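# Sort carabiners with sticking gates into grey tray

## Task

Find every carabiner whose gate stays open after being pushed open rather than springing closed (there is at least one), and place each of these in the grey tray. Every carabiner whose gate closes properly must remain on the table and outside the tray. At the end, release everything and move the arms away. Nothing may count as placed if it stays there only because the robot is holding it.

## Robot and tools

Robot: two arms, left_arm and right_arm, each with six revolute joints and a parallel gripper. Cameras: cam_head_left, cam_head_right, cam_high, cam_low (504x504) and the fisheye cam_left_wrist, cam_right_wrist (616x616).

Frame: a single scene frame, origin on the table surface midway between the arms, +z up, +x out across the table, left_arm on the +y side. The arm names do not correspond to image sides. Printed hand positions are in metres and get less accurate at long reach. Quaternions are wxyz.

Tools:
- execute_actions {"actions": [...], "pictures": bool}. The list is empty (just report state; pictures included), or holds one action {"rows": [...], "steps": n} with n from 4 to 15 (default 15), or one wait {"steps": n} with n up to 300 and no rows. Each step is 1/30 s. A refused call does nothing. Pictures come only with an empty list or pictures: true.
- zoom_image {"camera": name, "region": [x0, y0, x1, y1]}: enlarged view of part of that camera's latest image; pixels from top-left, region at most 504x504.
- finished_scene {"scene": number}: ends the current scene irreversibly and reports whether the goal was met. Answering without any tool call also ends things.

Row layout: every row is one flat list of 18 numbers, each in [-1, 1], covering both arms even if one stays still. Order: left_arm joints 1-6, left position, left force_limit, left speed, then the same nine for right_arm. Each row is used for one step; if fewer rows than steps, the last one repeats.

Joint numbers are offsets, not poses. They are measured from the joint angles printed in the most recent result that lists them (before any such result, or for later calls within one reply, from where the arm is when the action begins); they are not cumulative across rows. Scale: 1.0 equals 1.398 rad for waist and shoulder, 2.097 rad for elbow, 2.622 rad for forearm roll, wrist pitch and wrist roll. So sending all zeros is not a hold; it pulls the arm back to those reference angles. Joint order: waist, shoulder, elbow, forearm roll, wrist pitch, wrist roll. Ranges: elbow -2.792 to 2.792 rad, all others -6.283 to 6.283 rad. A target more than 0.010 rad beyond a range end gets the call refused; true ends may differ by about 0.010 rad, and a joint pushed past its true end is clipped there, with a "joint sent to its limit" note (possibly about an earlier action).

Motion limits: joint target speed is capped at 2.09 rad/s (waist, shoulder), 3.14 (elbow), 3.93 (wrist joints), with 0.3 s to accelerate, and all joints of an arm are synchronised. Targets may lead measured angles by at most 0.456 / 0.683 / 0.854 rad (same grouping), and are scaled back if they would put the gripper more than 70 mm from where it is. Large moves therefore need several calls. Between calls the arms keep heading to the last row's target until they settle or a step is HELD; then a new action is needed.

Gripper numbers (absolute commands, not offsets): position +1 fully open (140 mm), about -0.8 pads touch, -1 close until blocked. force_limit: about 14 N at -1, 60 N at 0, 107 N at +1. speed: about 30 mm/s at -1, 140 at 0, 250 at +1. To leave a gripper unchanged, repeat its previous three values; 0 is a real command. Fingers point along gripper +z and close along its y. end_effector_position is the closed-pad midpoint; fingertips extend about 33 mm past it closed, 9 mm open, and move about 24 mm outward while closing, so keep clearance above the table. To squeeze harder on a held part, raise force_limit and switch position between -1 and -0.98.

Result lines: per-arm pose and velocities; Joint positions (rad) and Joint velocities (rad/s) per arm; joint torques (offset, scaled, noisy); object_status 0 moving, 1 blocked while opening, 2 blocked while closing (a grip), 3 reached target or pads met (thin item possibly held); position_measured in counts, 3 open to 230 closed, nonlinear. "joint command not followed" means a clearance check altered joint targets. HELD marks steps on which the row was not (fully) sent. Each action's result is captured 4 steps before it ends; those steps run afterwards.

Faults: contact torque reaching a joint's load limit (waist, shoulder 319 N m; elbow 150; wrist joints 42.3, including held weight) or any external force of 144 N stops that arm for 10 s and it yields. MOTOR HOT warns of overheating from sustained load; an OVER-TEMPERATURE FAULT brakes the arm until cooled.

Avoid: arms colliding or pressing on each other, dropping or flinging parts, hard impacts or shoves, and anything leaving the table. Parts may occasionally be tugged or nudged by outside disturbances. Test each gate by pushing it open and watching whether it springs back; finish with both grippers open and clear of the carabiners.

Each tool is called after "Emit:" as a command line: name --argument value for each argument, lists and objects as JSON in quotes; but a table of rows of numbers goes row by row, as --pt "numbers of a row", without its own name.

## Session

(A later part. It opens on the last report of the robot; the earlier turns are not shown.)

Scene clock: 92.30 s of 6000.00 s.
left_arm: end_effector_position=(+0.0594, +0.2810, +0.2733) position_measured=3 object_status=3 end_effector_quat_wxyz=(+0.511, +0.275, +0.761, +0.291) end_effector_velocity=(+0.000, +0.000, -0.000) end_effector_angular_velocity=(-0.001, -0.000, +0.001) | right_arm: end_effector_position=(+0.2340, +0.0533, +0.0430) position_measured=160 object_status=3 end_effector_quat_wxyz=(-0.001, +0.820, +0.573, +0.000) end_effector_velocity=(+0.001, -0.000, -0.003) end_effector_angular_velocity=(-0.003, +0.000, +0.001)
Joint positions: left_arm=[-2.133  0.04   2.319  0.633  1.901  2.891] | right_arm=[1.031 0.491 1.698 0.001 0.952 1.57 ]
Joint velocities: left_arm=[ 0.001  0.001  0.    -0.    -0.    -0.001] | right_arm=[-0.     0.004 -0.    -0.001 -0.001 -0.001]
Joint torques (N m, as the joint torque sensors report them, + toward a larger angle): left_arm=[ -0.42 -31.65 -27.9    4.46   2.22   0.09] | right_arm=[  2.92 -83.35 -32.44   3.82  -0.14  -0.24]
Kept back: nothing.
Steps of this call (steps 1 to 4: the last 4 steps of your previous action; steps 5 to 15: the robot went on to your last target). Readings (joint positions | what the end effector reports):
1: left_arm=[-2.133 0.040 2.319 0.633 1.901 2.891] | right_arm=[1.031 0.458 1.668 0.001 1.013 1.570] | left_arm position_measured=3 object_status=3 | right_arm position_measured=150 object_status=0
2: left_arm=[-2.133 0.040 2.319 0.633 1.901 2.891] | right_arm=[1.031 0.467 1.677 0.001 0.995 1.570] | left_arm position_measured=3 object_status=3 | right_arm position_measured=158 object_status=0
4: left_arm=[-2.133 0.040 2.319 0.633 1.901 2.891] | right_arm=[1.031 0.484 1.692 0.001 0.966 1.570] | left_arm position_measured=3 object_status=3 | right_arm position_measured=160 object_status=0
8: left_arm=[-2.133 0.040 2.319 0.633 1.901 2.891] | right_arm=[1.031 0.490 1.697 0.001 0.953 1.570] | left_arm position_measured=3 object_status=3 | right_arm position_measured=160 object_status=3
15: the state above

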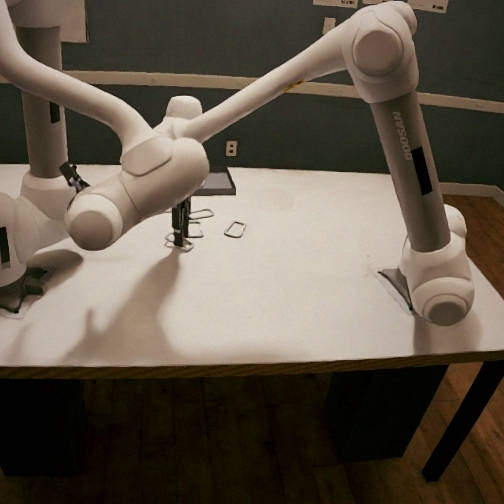

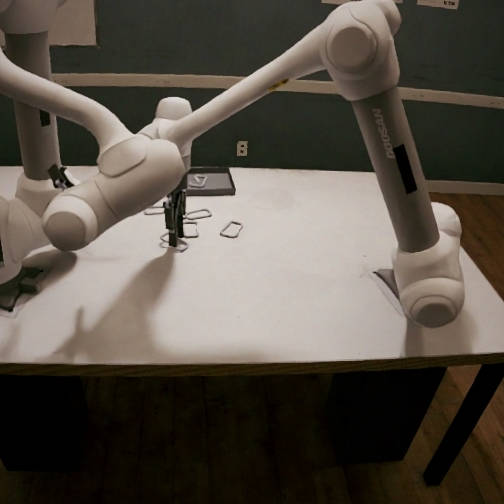

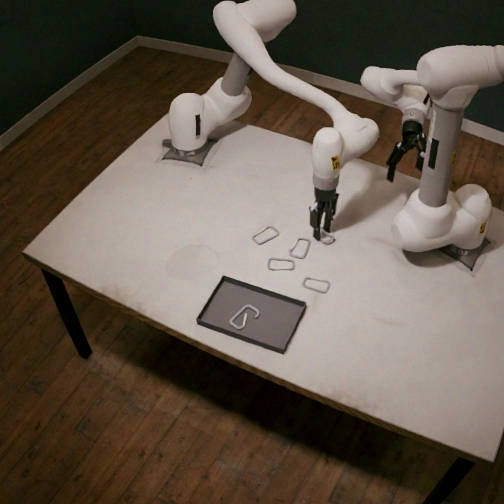

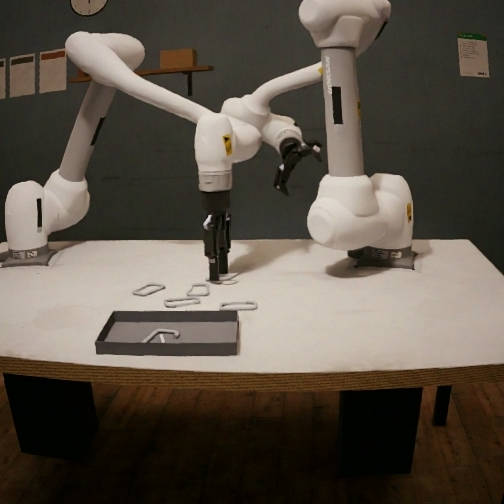

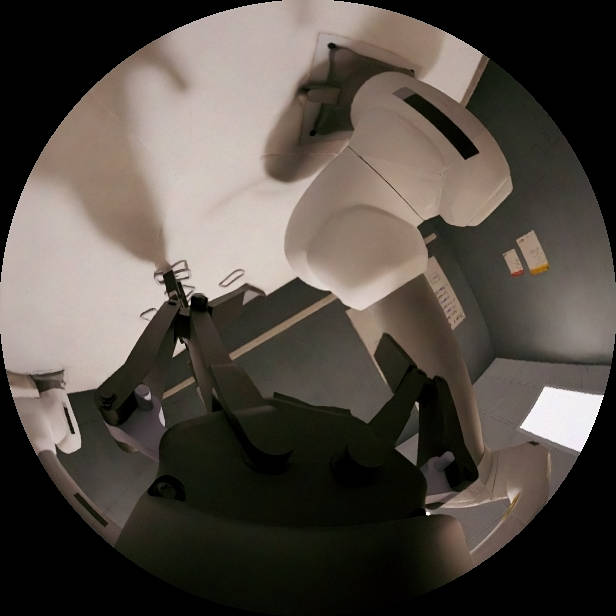

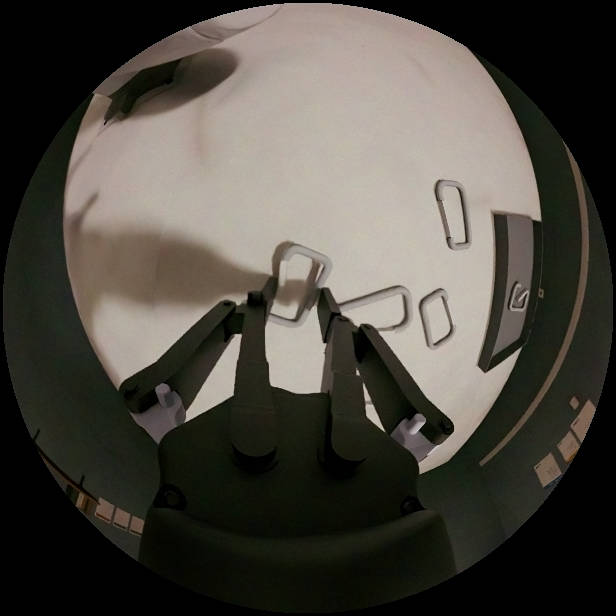

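Emit:
execute_actions --actions '[{"rows":[[0,0,0,0,0,0,1,0,0,0,0,0,0,0,0,0.1,-0.3,0.3],[0,0,0,0,0,0,1,0,0,0,0,0,0,0,0,0.1,-0.3,0.3],[0,0,0,0,0,0,1,0,0,0,0,0,0,0,0,0.1,-0.3,0.3],[0,0,0,0,0,0,1,0,0,0,0,0,0,0,0,0.1,-0.3,0.3],[0,0,0,0,0,0,1,0,0,0,-0.0255,-0.0153,0,0.0257,0,0.1,-0.3,0.3]],"steps":15}]'

Emit:
execute_actions --actions '[{"steps":6}]' --pictures true

Emit:
zoom_image --camera "cam_right_wrist" --region '[210, 200, 390, 380]'

Scene clock: 93.77 s of 6000.00 s.
left_arm: end_effector_position=(+0.0594, +0.2810, +0.2733) position_measured=3 object_status=3 end_effector_quat_wxyz=(+0.511, +0.275, +0.761, +0.291) end_effector_velocity=(-0.000, -0.000, -0.000) end_effector_angular_velocity=(+0.000, -0.001, +0.000) | right_arm: end_effector_position=(+0.2345, +0.0545, +0.0818) position_measured=117 object_status=0 end_effector_quat_wxyz=(-0.001, +0.820, +0.573, +0.001) end_effector_velocity=(-0.002, -0.005, +0.037) end_effector_angular_velocity=(-0.012, +0.004, +0.001)
Joint positions: left_arm=[-2.133  0.04   2.319  0.633  1.901  2.891] | right_arm=[1.031 0.457 1.668 0.    1.014 1.57 ]
Joint velocities: left_arm=[-0.     0.001 -0.    -0.    -0.    -0.001] | right_arm=[ 0.    -0.032 -0.027 -0.     0.072 -0.   ]
Joint torques (N m, as the joint torque sensors report them, + toward a larger angle): left_arm=[ -0.21 -31.87 -27.61   4.42   2.3    0.07] | right_arm=[  1.41 -72.96 -30.31   3.38  -0.23  -0.44]
Steps of this call (steps 1 to 15: the robot went on to your last target; steps 16 to 33: nothing new was sent; steps 34 to 44: the first 11 steps of this action). Readings (joint positions | what the end effector reports):
34: left_arm=[-2.133 0.040 2.319 0.633 1.901 2.891] | right_arm=[1.031 0.491 1.698 0.001 0.951 1.570] | left_arm position_measured=3 object_status=3 | right_arm position_measured=160 object_status=0
35: left_arm=[-2.133 0.040 2.319 0.633 1.901 2.891] | right_arm=[1.031 0.491 1.698 0.001 0.951 1.570] | left_arm position_measured=3 object_status=3 | right_arm position_measured=157 object_status=0
37: left_arm=[-2.133 0.040 2.319 0.633 1.901 2.891] | right_arm=[1.031 0.491 1.698 0.001 0.951 1.570] | left_arm position_measured=3 object_status=3 | right_arm position_measured=138 object_status=0
41: left_arm=[-2.133 0.040 2.319 0.633 1.901 2.891] | right_arm=[1.031 0.469 1.678 0.000 0.993 1.570] | left_arm position_measured=3 object_status=3 | right_arm position_measured=117 object_status=0
44: the state above

Scene clock: 93.97 s of 6000.00 s.
left_arm: end_effector_position=(+0.0594, +0.2810, +0.2733) position_measured=3 object_status=3 end_effector_quat_wxyz=(+0.511, +0.275, +0.761, +0.291) end_effector_velocity=(-0.000, -0.000, +0.000) end_effector_angular_velocity=(+0.001, -0.001, -0.001) | right_arm: end_effector_position=(+0.2345, +0.0545, +0.0844) position_measured=117 object_status=3 end_effector_quat_wxyz=(-0.001, +0.820, +0.573, +0.001) end_effector_velocity=(-0.000, +0.000, +0.002) end_effector_angular_velocity=(-0.000, +0.000, -0.000)
Joint positions: left_arm=[-2.133  0.04   2.319  0.633  1.901  2.891] | right_arm=[1.031 0.455 1.666 0.    1.019 1.57 ]
Joint velocities: left_arm=[-0.     0.001  0.     0.     0.     0.   ] | right_arm=[ 0.    -0.001 -0.002  0.     0.003  0.   ]
Joint torques (N m, as the joint torque sensors report them, + toward a larger angle): left_arm=[ -0.05 -31.11 -27.5    4.36   2.24   0.09] | right_arm=[  3.29 -81.14 -34.24   3.7   -0.43  -0.21]
Kept back: nothing.
Steps of this call (steps 1 to 4: the last 4 steps of your previous action; steps 5 to 6: the robot went on to your last target). Readings (joint positions | what the end effector reports):
1: left_arm=[-2.133 0.040 2.319 0.633 1.901 2.891] | right_arm=[1.031 0.457 1.667 0.000 1.016 1.570] | left_arm position_measured=3 object_status=3 | right_arm position_measured=117 object_status=0
2: left_arm=[-2.133 0.040 2.319 0.633 1.901 2.891] | right_arm=[1.031 0.456 1.667 0.000 1.017 1.570] | left_arm position_measured=3 object_status=3 | right_arm position_measured=117 object_status=0
4: left_arm=[-2.133 0.040 2.319 0.633 1.901 2.891] | right_arm=[1.031 0.456 1.666 0.000 1.018 1.570] | left_arm position_measured=3 object_status=3 | right_arm position_measured=117 object_status=3
6: the state above

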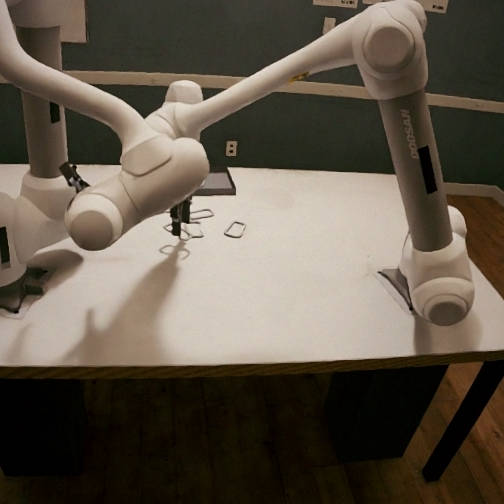

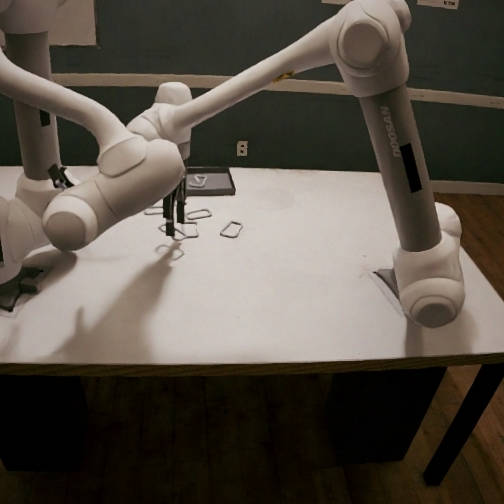

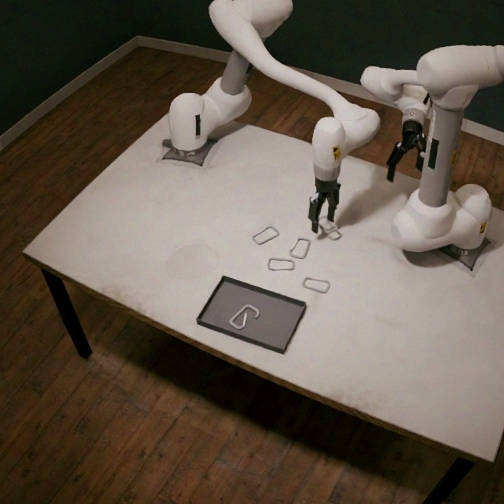

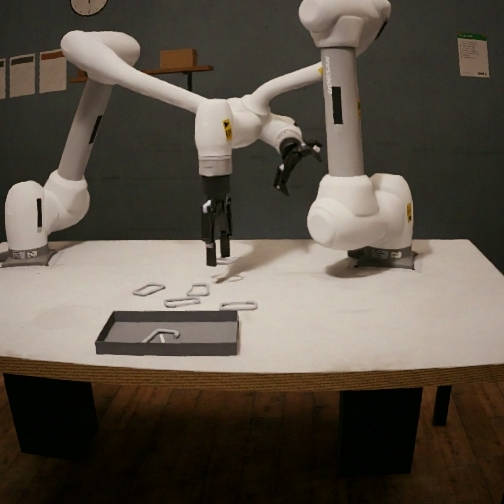

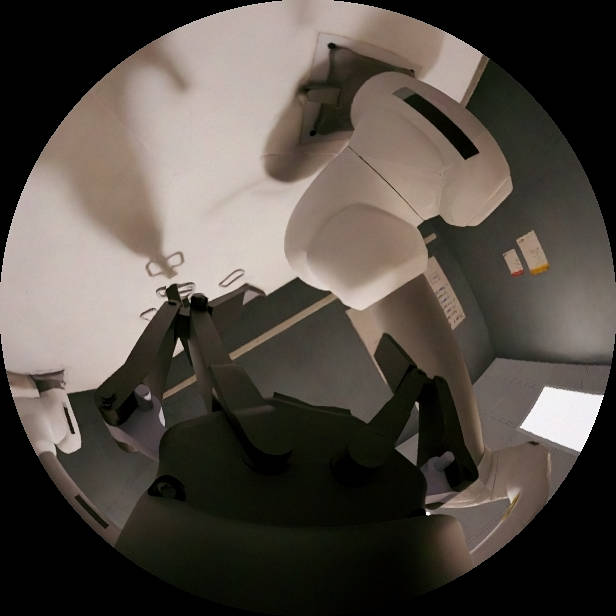

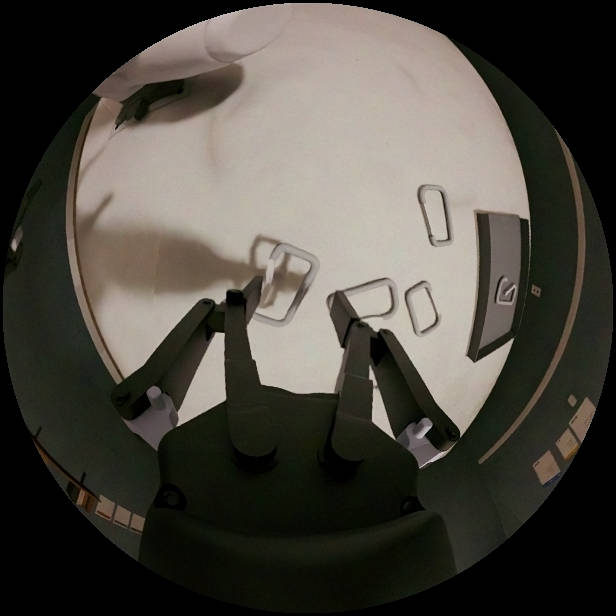

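Region (210, 200, 390, 380) of cam_right_wrist's 616x616 image, scaled by 2.800, with more detail than that image has.

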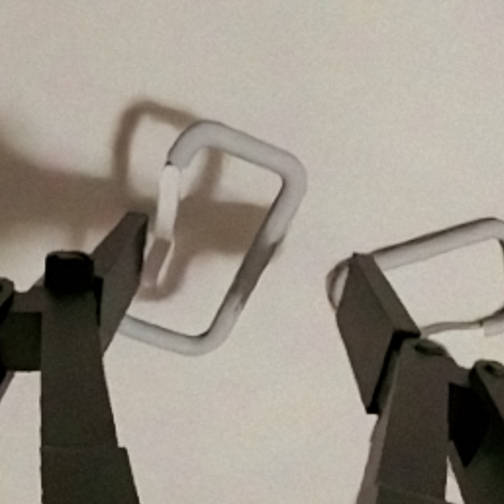

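Still attached. Go with the roll plan.

Emit:
execute_actions --actions '[{"rows":[[0,0,0,0,0,0,1,0,0,0.0715,0.032,-0.015,0,0.107,0.584,0.1,-0.3,0.3]],"steps":15}]'

Emit:
execute_actions --actions '[{"steps":18}]' --pictures true

Emit:
zoom_image --camera "cam_head_left" --region '[140, 190, 260, 290]'

Scene clock: 94.43 s of 6000.00 s.
left_arm: end_effector_position=(+0.0594, +0.2810, +0.2733) position_measured=3 object_status=3 end_effector_quat_wxyz=(+0.511, +0.275, +0.761, +0.291) end_effector_velocity=(-0.000, +0.000, -0.000) end_effector_angular_velocity=(-0.001, -0.000, +0.000) | right_arm: end_effector_position=(+0.1730, +0.0197, +0.0778) position_measured=117 object_status=3 end_effector_quat_wxyz=(+0.079, +0.948, +0.303, -0.054) end_effector_velocity=(-0.194, -0.120, -0.001) end_effector_angular_velocity=(-0.780, -0.413, -2.963)
Joint positions: left_arm=[-2.133  0.04   2.319  0.633  1.901  2.891] | right_arm=[1.097 0.485 1.645 0.001 1.203 2.238]
Joint velocities: left_arm=[-0.     0.     0.    -0.    -0.    -0.001] | right_arm=[ 0.218  0.095 -0.068  0.     0.603  3.24 ]
Joint torques (N m, as the joint torque sensors report them, + toward a larger angle): left_arm=[  0.   -31.49 -28.05   4.3    2.27  -0.03] | right_arm=[ -1.22 -85.05 -33.59   3.74   0.12   0.24]
Steps of this call (steps 1 to 3: the robot went on to your last target; steps 4 to 14: the first 11 steps of this action). Readings (joint positions | what the end effector reports):
4: left_arm=[-2.133 0.040 2.319 0.633 1.901 2.891] | right_arm=[1.031 0.455 1.666 0.000 1.019 1.570] | left_arm position_measured=3 object_status=3 | right_arm position_measured=117 object_status=3
5: left_arm=[-2.133 0.040 2.319 0.633 1.901 2.891] | right_arm=[1.032 0.455 1.665 0.000 1.021 1.577] | left_arm position_measured=3 object_status=3 | right_arm position_measured=117 object_status=3
7: left_arm=[-2.133 0.040 2.319 0.633 1.901 2.891] | right_arm=[1.038 0.459 1.663 0.001 1.040 1.633] | left_arm position_measured=3 object_status=3 | right_arm position_measured=117 object_status=3
11: left_arm=[-2.133 0.040 2.319 0.633 1.901 2.891] | right_arm=[1.071 0.474 1.653 0.001 1.130 1.919] | left_arm position_measured=3 object_status=3 | right_arm position_measured=117 object_status=3
14: the state above

Scene clock: 95.03 s of 6000.00 s.
left_arm: end_effector_position=(+0.0594, +0.2810, +0.2733) position_measured=3 object_status=3 end_effector_quat_wxyz=(+0.511, +0.275, +0.761, +0.291) end_effector_velocity=(+0.001, -0.000, -0.000) end_effector_angular_velocity=(+0.000, -0.001, +0.002) | right_arm: end_effector_position=(+0.1431, +0.0002, +0.0794) position_measured=117 object_status=3 end_effector_quat_wxyz=(+0.144, +0.984, -0.104, -0.021) end_effector_velocity=(-0.000, -0.000, +0.001) end_effector_angular_velocity=(+0.001, -0.001, -0.003)
Joint positions: left_arm=[-2.133  0.04   2.319  0.633  1.901  2.891] | right_arm=[1.131 0.5   1.634 0.001 1.299 3.101]
Joint velocities: left_arm=[ 0.002  0.001  0.     0.001  0.    -0.   ] | right_arm=[ 0.    -0.001 -0.    -0.     0.001  0.004]
Joint torques (N m, as the joint torque sensors report them, + toward a larger angle): left_arm=[ -0.95 -30.91 -27.56   4.33   2.16  -0.01] | right_arm=[  3.24 -84.17 -32.82   3.9    0.54  -0.34]
Kept back: nothing.
Steps of this call (steps 1 to 4: the last 4 steps of your previous action; steps 5 to 18: the robot went on to your last target). Readings (joint positions | what the end effector reports):
1: left_arm=[-2.133 0.040 2.319 0.633 1.901 2.891] | right_arm=[1.104 0.488 1.643 0.001 1.222 2.349] | left_arm position_measured=3 object_status=3 | right_arm position_measured=117 object_status=3
2: left_arm=[-2.133 0.040 2.319 0.633 1.901 2.891] | right_arm=[1.110 0.491 1.641 0.001 1.239 2.460] | left_arm position_measured=3 object_status=3 | right_arm position_measured=117 object_status=3
4: left_arm=[-2.133 0.040 2.319 0.633 1.901 2.891] | right_arm=[1.119 0.495 1.638 0.001 1.265 2.673] | left_arm position_measured=3 object_status=3 | right_arm position_measured=117 object_status=3
8: left_arm=[-2.133 0.040 2.319 0.633 1.901 2.891] | right_arm=[1.130 0.499 1.635 0.001 1.295 2.987] | left_arm position_measured=3 object_status=3 | right_arm position_measured=117 object_status=3
18: the state above

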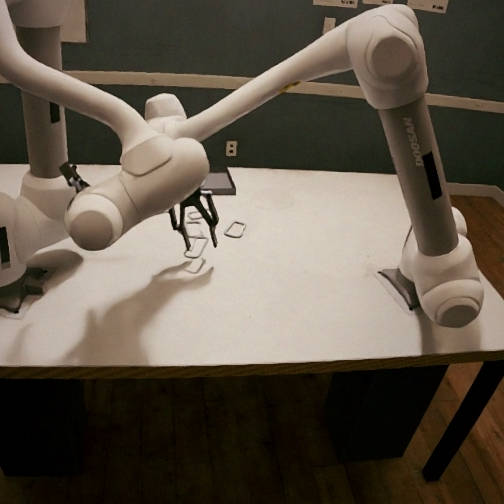

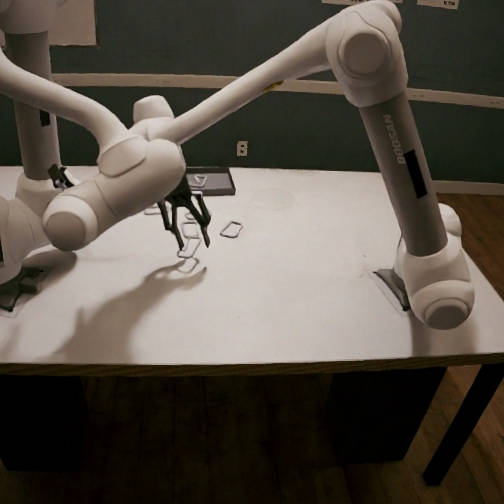

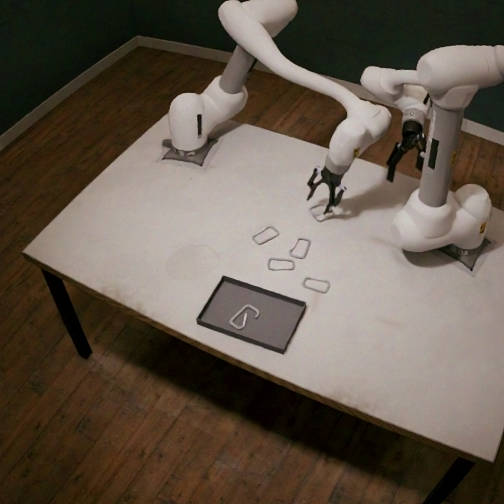

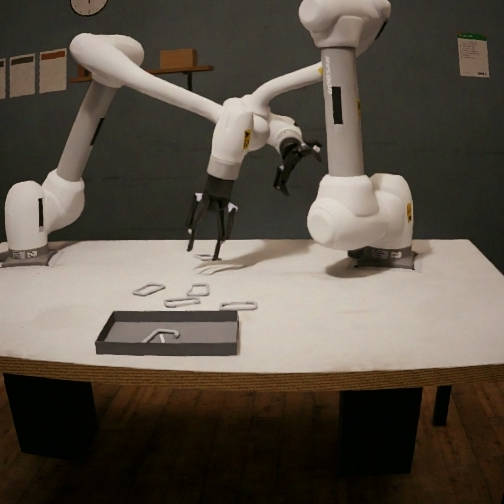

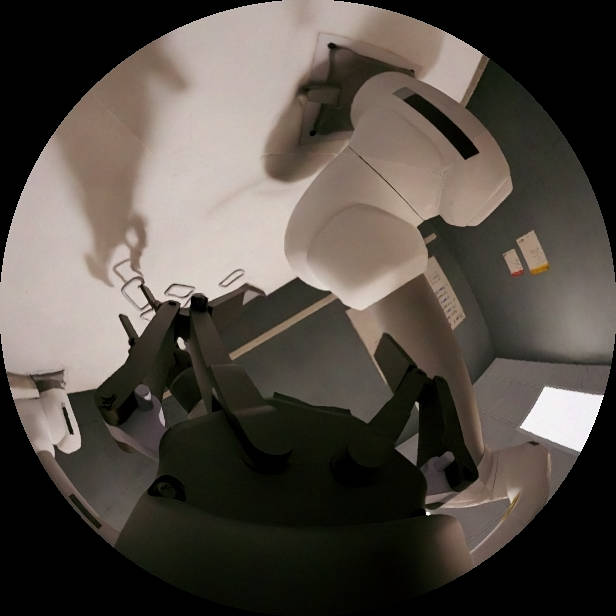

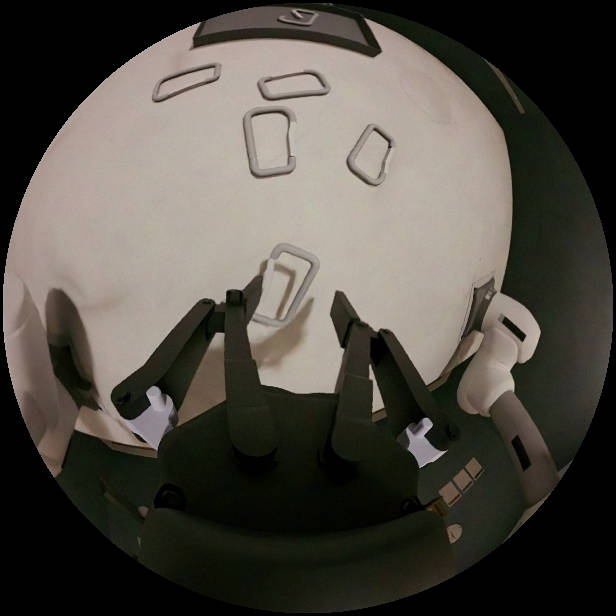

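Region (140, 190, 260, 290) of cam_head_left's 504x504 image, scaled by 4.200, with more detail than that image has.

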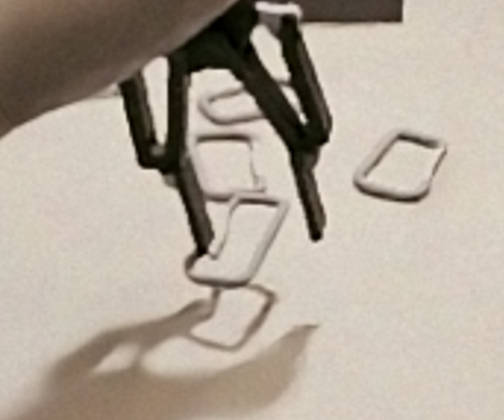

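Emit:
execute_actions --actions '[{"rows":[[0,0,0,0,0,0,1,0,0,0,0,0,0,0.04,-1,0.1,-0.3,0.3]],"steps":15}]'

Emit:
execute_actions --actions '[{"steps":20}]'

Scene clock: 95.83 s of 6000.00 s.
left_arm: end_effector_position=(+0.0594, +0.2810, +0.2733) position_measured=3 object_status=3 end_effector_quat_wxyz=(+0.511, +0.275, +0.761, +0.291) end_effector_velocity=(+0.000, -0.000, -0.000) end_effector_angular_velocity=(+0.001, -0.001, +0.000) | right_arm: end_effector_position=(+0.1373, -0.0224, +0.0874) position_measured=117 object_status=3 end_effector_quat_wxyz=(+0.161, +0.957, +0.227, -0.085) end_effector_velocity=(-0.019, -0.076, +0.029) end_effector_angular_velocity=(+0.060, +1.239, +3.170)
Joint positions: left_arm=[-2.133  0.04   2.319  0.633  1.901  2.891] | right_arm=[1.131 0.5   1.634 0.001 1.373 2.425]
Joint velocities: left_arm=[ 0.001  0.001 -0.     0.    -0.     0.   ] | right_arm=[ 0.     0.001  0.001 -0.     0.249 -3.395]
Joint torques (N m, as the joint torque sensors report them, + toward a larger angle): left_arm=[  0.28 -31.51 -27.69   4.26   2.27   0.12] | right_arm=[  2.77 -85.01 -33.21   3.9    0.97  -0.22]
From where the robot then was, a joint's target lay farther than a number of 1.0 reaches, so one or more steps of this call were cut to that.
Steps of this call (steps 1 to 13: the robot went on to your last target; steps 14 to 24: the first 11 steps of this action). Readings (joint positions | what the end effector reports):
14: left_arm=[-2.133 0.040 2.319 0.633 1.901 2.891] | right_arm=[1.131 0.500 1.634 0.001 1.299 3.101] | left_arm position_measured=3 object_status=3 | right_arm position_measured=117 object_status=3
15: left_arm=[-2.133 0.040 2.319 0.633 1.901 2.891] | right_arm=[1.131 0.500 1.634 0.001 1.300 3.096] | left_arm position_measured=3 object_status=3 | right_arm position_measured=117 object_status=3
17: left_arm=[-2.133 0.040 2.319 0.633 1.901 2.891] | right_arm=[1.131 0.500 1.634 0.001 1.307 3.044] | left_arm position_measured=3 object_status=3 | right_arm position_measured=117 object_status=3
21: left_arm=[-2.133 0.040 2.319 0.633 1.901 2.891] | right_arm=[1.131 0.500 1.634 0.001 1.341 2.765] | left_arm position_measured=3 object_status=3 | right_arm position_measured=117 object_status=3
24: the state above

Scene clock: 96.50 s of 6000.00 s.
left_arm: end_effector_position=(+0.0594, +0.2810, +0.2733) position_measured=3 object_status=3 end_effector_quat_wxyz=(+0.511, +0.275, +0.761, +0.291) end_effector_velocity=(+0.000, +0.000, -0.000) end_effector_angular_velocity=(+0.000, -0.001, +0.002) | right_arm: end_effector_position=(+0.1349, -0.0316, +0.0912) position_measured=117 object_status=3 end_effector_quat_wxyz=(+0.025, +0.361, +0.911, -0.196) end_effector_velocity=(-0.000, +0.000, +0.000) end_effector_angular_velocity=(+0.067, +0.255, +0.628)
Joint positions: left_arm=[-2.133  0.04   2.319  0.633  1.901  2.891] | right_arm=[1.131 0.5   1.634 0.001 1.404 0.504]
Joint velocities: left_arm=[ 0.001  0.002  0.    -0.001 -0.    -0.001] | right_arm=[ 0.    -0.001  0.     0.    -0.    -0.68 ]
Joint torques (N m, as the joint torque sensors report them, + toward a larger angle): left_arm=[ -0.28 -30.94 -27.56   4.25   2.26  -0.05] | right_arm=[  3.59 -84.12 -32.31   3.88   0.87  -0.1 ]
Kept back: nothing.
Steps of this call (steps 1 to 4: the last 4 steps of your previous action; steps 5 to 20: the robot went on to your last target). Readings (joint positions | what the end effector reports):
1: left_arm=[-2.133 0.040 2.319 0.633 1.901 2.891] | right_arm=[1.131 0.500 1.634 0.001 1.381 2.311] | left_arm position_measured=3 object_status=3 | right_arm position_measured=117 object_status=3
2: left_arm=[-2.133 0.040 2.319 0.633 1.901 2.891] | right_arm=[1.131 0.500 1.634 0.001 1.387 2.198] | left_arm position_measured=3 object_status=3 | right_arm position_measured=117 object_status=3
4: left_arm=[-2.133 0.040 2.319 0.633 1.901 2.891] | right_arm=[1.131 0.500 1.634 0.001 1.394 1.974] | left_arm position_measured=3 object_status=3 | right_arm position_measured=117 object_status=3
8: left_arm=[-2.133 0.040 2.319 0.633 1.901 2.891] | right_arm=[1.131 0.500 1.634 0.001 1.401 1.528] | left_arm position_measured=3 object_status=3 | right_arm position_measured=117 object_status=3
20: the state above

Emit:
execute_actions --actions '[{"rows":[[0,0,0,0,0,0,1,0,0,0,0.03,0,0,0,-0.2,0.1,-0.3,0.3]],"steps":15}]'

Emit:
execute_actions --actions '[{"steps":6}]' --pictures true

Emit:
zoom_image --camera "cam_head_left" --region '[150, 200, 270, 300]'

Scene clock: 97.03 s of 6000.00 s.
left_arm: end_effector_position=(+0.0594, +0.2810, +0.2733) position_measured=3 object_status=3 end_effector_quat_wxyz=(+0.511, +0.275, +0.761, +0.291) end_effector_velocity=(-0.000, -0.000, -0.000) end_effector_angular_velocity=(-0.001, -0.001, -0.001) | right_arm: end_effector_position=(+0.1342, -0.0344, +0.0660) position_measured=117 object_status=3 end_effector_quat_wxyz=(-0.026, +0.128, +0.968, -0.215) end_effector_velocity=(-0.001, -0.006, -0.045) end_effector_angular_velocity=(+0.019, +0.352, +0.741)
Joint positions: left_arm=[-2.133  0.04   2.319  0.633  1.901  2.891] | right_arm=[1.131 0.539 1.634 0.001 1.404 0.012]
Joint velocities: left_arm=[-0.001  0.     0.     0.    -0.    -0.001] | right_arm=[-0.     0.07   0.    -0.     0.    -0.818]
Joint torques (N m, as the joint torque sensors report them, + toward a larger angle): left_arm=[ -0.35 -30.7  -27.65   4.43   2.28   0.02] | right_arm=[  4.56 -97.39 -34.56   4.     1.02  -0.08]
Steps of this call (steps 1 to 5: the robot went on to your last target; steps 6 to 16: the first 11 steps of this action). Readings (joint positions | what the end effector reports):
6: left_arm=[-2.133 0.040 2.319 0.633 1.901 2.891] | right_arm=[1.131 0.500 1.634 0.001 1.404 0.480] | left_arm position_measured=3 object_status=3 | right_arm position_measured=117 object_status=3
7: left_arm=[-2.133 0.040 2.319 0.633 1.901 2.891] | right_arm=[1.131 0.501 1.634 0.001 1.404 0.472] | left_arm position_measured=3 object_status=3 | right_arm position_measured=117 object_status=3
9: left_arm=[-2.133 0.040 2.319 0.633 1.901 2.891] | right_arm=[1.131 0.505 1.634 0.001 1.404 0.416] | left_arm position_measured=3 object_status=3 | right_arm position_measured=117 object_status=3
13: left_arm=[-2.133 0.040 2.319 0.633 1.901 2.891] | right_arm=[1.131 0.527 1.634 0.001 1.404 0.154] | left_arm position_measured=3 object_status=3 | right_arm position_measured=117 object_status=3
16: the state above

Scene clock: 97.23 s of 6000.00 s.
left_arm: end_effector_position=(+0.0594, +0.2810, +0.2733) position_measured=3 object_status=3 end_effector_quat_wxyz=(+0.511, +0.275, +0.761, +0.291) end_effector_velocity=(-0.000, +0.000, +0.000) end_effector_angular_velocity=(-0.001, +0.000, -0.000) | right_arm: end_effector_position=(+0.1342, -0.0346, +0.0644) position_measured=117 object_status=3 end_effector_quat_wxyz=(-0.030, +0.112, +0.970, -0.216) end_effector_velocity=(-0.000, -0.000, -0.000) end_effector_angular_velocity=(+0.000, +0.003, +0.005)
Joint positions: left_arm=[-2.133  0.04   2.319  0.633  1.901  2.891] | right_arm=[ 1.131  0.542  1.634  0.001  1.404 -0.02 ]
Joint velocities: left_arm=[-0.    -0.     0.    -0.    -0.    -0.001] | right_arm=[ 0.     0.     0.     0.    -0.    -0.005]
Joint torques (N m, as the joint torque sensors report them, + toward a larger angle): left_arm=[  0.24 -30.68 -27.87   4.35   2.21   0.01] | right_arm=[  2.36 -89.33 -31.27   3.62   1.15  -0.33]
Kept back: nothing.
Steps of this call (steps 1 to 4: the last 4 steps of your previous action; steps 5 to 6: the robot went on to your last target). Readings (joint positions | what the end effector reports):
1: left_arm=[-2.133 0.040 2.319 0.633 1.901 2.891] | right_arm=[1.131 0.541 1.634 0.001 1.404 -0.009] | left_arm position_measured=3 object_status=3 | right_arm position_measured=117 object_status=3
2: left_arm=[-2.133 0.040 2.319 0.633 1.901 2.891] | right_arm=[1.131 0.542 1.634 0.001 1.404 -0.017] | left_arm position_measured=3 object_status=3 | right_arm position_measured=117 object_status=3
4: left_arm=[-2.133 0.040 2.319 0.633 1.901 2.891] | right_arm=[1.131 0.542 1.634 0.001 1.404 -0.020] | left_arm position_measured=3 object_status=3 | right_arm position_measured=117 object_status=3
6: the state above

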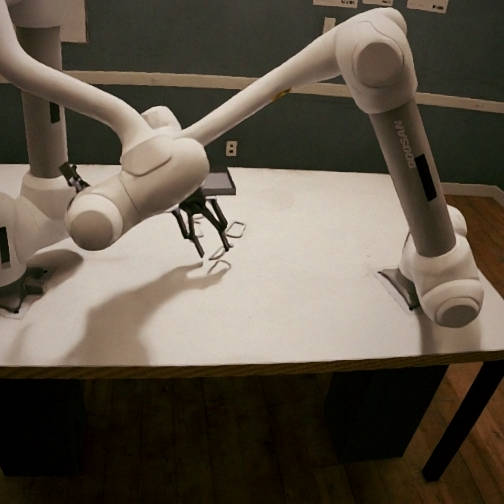

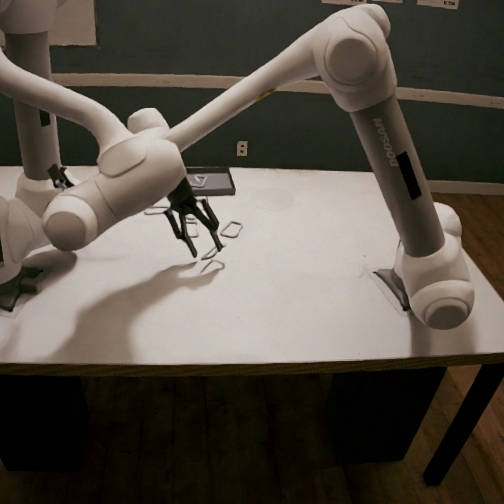

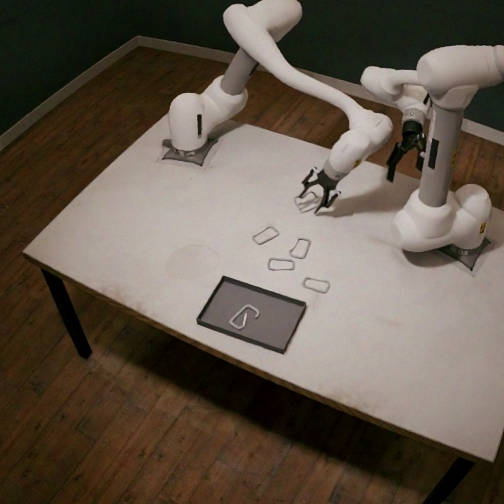

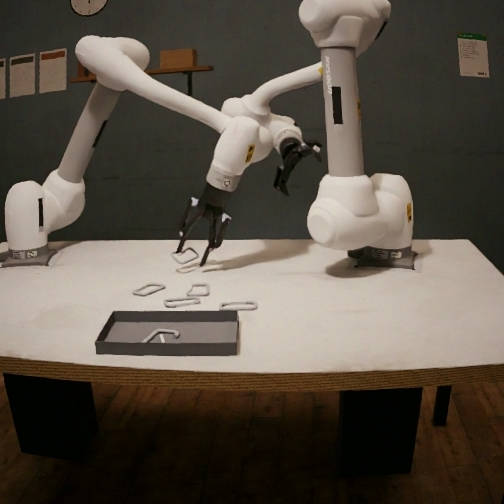

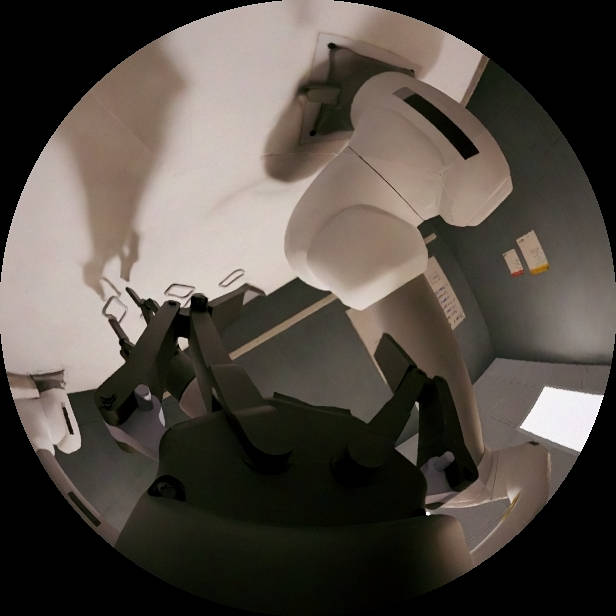

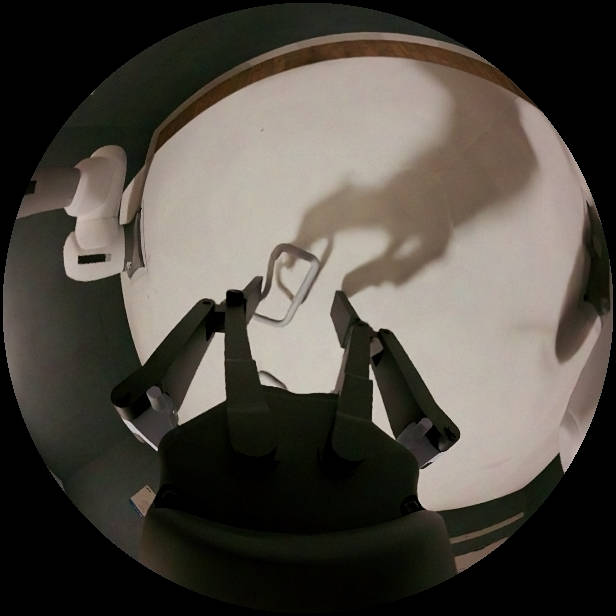

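Region (150, 200, 270, 300) of cam_head_left's 504x504 image, scaled by 4.200, with more detail than that image has.

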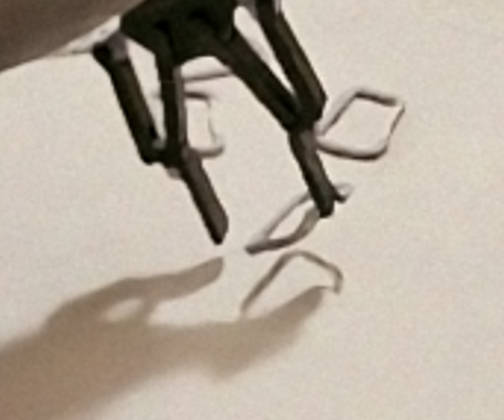

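Emit:
execute_actions --actions '[{"rows":[[0,0,0,0,0,0,1,0,0,0,0.012,0.061,0,0.081,0.324,0.1,-0.3,0.3]],"steps":15}]'

Emit:
execute_actions --actions '[{"steps":10}]' --pictures true

Emit:
zoom_image --camera "cam_head_left" --region '[200, 200, 320, 300]'

Scene clock: 98.03 s of 6000.00 s.
left_arm: end_effector_position=(+0.0594, +0.2810, +0.2733) position_measured=3 object_status=3 end_effector_quat_wxyz=(+0.511, +0.275, +0.761, +0.291) end_effector_velocity=(-0.000, -0.000, -0.000) end_effector_angular_velocity=(+0.001, +0.000, -0.001) | right_arm: end_effector_position=(+0.1119, -0.1213, +0.0596) position_measured=117 object_status=3 end_effector_quat_wxyz=(+0.043, +0.355, +0.876, -0.324) end_effector_velocity=(-0.083, -0.322, +0.016) end_effector_angular_velocity=(-1.160, -1.022, -1.629)
Joint positions: left_arm=[-2.133  0.04   2.319  0.633  1.901  2.891] | right_arm=[1.131 0.553 1.716 0.001 1.539 0.518]
Joint velocities: left_arm=[-0.001  0.    -0.     0.    -0.     0.001] | right_arm=[ 0.     0.038  0.312 -0.     0.518  2.071]
Joint torques (N m, as the joint torque sensors report them, + toward a larger angle): left_arm=[  0.06 -31.53 -27.81   4.45   2.29   0.05] | right_arm=[  3.42 -85.31 -29.29   3.71   1.47  -0.08]
Steps of this call (steps 1 to 13: the robot went on to your last target; steps 14 to 24: the first 11 steps of this action). Readings (joint positions | what the end effector reports):
14: left_arm=[-2.133 0.040 2.319 0.633 1.901 2.891] | right_arm=[1.131 0.542 1.634 0.001 1.404 -0.021] | left_arm position_measured=3 object_status=3 | right_arm position_measured=117 object_status=3
15: left_arm=[-2.133 0.040 2.319 0.633 1.901 2.891] | right_arm=[1.131 0.542 1.635 0.001 1.406 -0.014] | left_arm position_measured=3 object_status=3 | right_arm position_measured=117 object_status=3
17: left_arm=[-2.133 0.040 2.319 0.633 1.901 2.891] | right_arm=[1.131 0.543 1.644 0.001 1.420 0.042] | left_arm position_measured=3 object_status=3 | right_arm position_measured=117 object_status=3
21: left_arm=[-2.133 0.040 2.319 0.633 1.901 2.891] | right_arm=[1.131 0.549 1.684 0.001 1.486 0.305] | left_arm position_measured=3 object_status=3 | right_arm position_measured=117 object_status=3
24: the state above

Scene clock: 98.37 s of 6000.00 s.
left_arm: end_effector_position=(+0.0594, +0.2810, +0.2733) position_measured=3 object_status=3 end_effector_quat_wxyz=(+0.511, +0.275, +0.761, +0.291) end_effector_velocity=(+0.000, +0.000, +0.000) end_effector_angular_velocity=(+0.002, +0.000, -0.000) | right_arm: end_effector_position=(+0.0999, -0.1682, +0.0644) position_measured=117 object_status=3 end_effector_quat_wxyz=(+0.110, +0.474, +0.791, -0.371) end_effector_velocity=(-0.001, -0.004, -0.001) end_effector_angular_velocity=(-0.013, -0.010, -0.012)
Joint positions: left_arm=[-2.133  0.04   2.319  0.633  1.901  2.891] | right_arm=[1.131 0.559 1.762 0.001 1.616 0.828]
Joint velocities: left_arm=[ 0.001 -0.     0.     0.    -0.     0.002] | right_arm=[ 0.     0.002  0.004 -0.     0.005  0.018]
Joint torques (N m, as the joint torque sensors report them, + toward a larger angle): left_arm=[ -0.45 -31.22 -27.51   4.39   2.25   0.11] | right_arm=[  5.38 -84.91 -26.92   3.21   1.85  -0.22]
Kept back: nothing.
Steps of this call (steps 1 to 4: the last 4 steps of your previous action; steps 5 to 10: the robot went on to your last target). Readings (joint positions | what the end effector reports):
1: left_arm=[-2.133 0.040 2.319 0.633 1.901 2.891] | right_arm=[1.131 0.554 1.726 0.001 1.556 0.587] | left_arm position_measured=3 object_status=3 | right_arm position_measured=117 object_status=3
2: left_arm=[-2.133 0.040 2.319 0.633 1.901 2.891] | right_arm=[1.131 0.555 1.736 0.001 1.572 0.651] | left_arm position_measured=3 object_status=3 | right_arm position_measured=117 object_status=3
4: left_arm=[-2.133 0.040 2.319 0.633 1.901 2.891] | right_arm=[1.131 0.557 1.751 0.001 1.597 0.752] | left_arm position_measured=3 object_status=3 | right_arm position_measured=117 object_status=3
8: left_arm=[-2.133 0.040 2.319 0.633 1.901 2.891] | right_arm=[1.131 0.559 1.762 0.001 1.615 0.825] | left_arm position_measured=3 object_status=3 | right_arm position_measured=117 object_status=3
10: the state above

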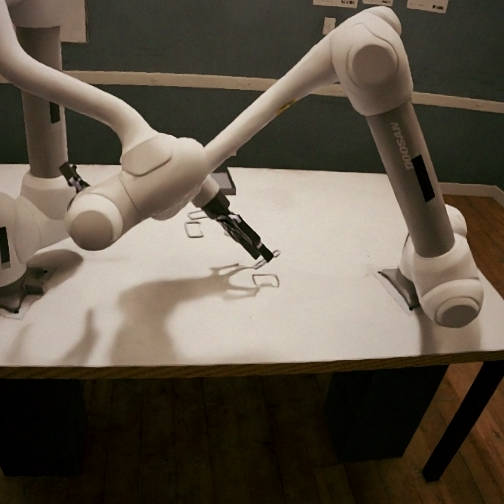

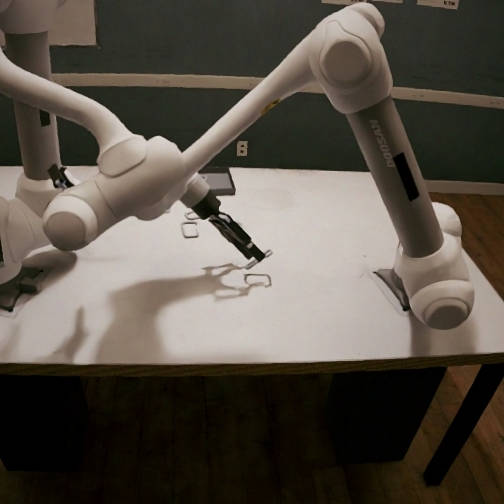

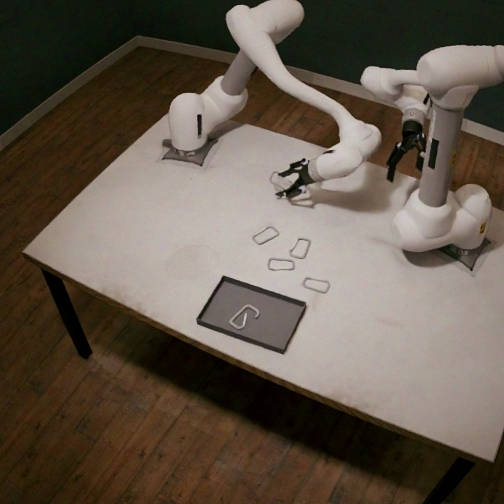

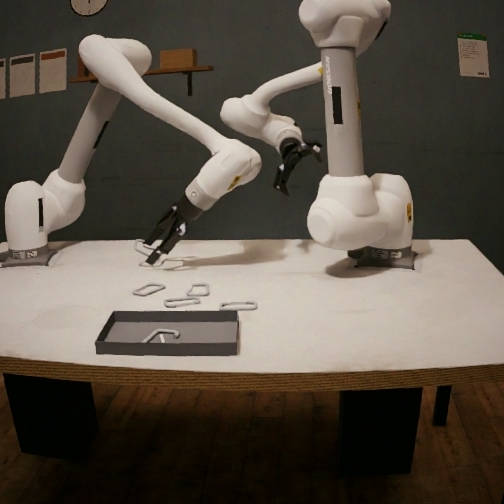

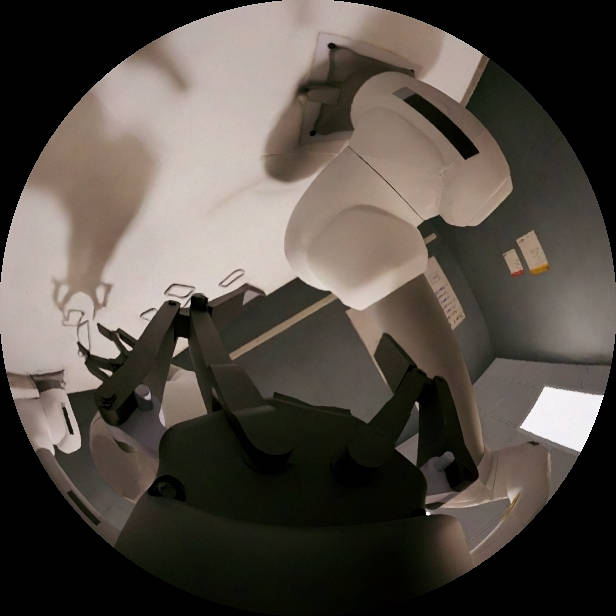

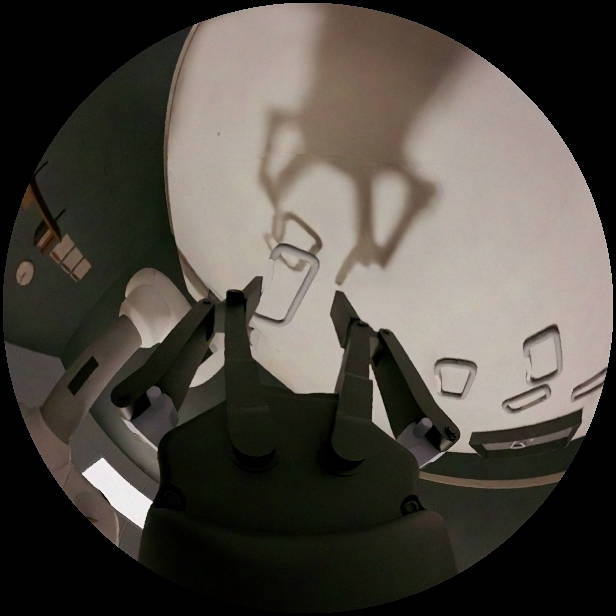

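Region (200, 200, 320, 300) of cam_head_left's 504x504 image, scaled by 4.200, with more detail than that image has.

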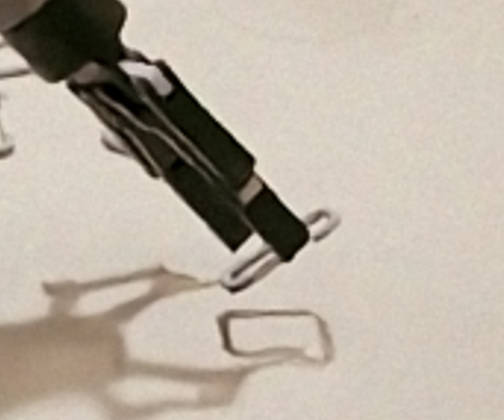

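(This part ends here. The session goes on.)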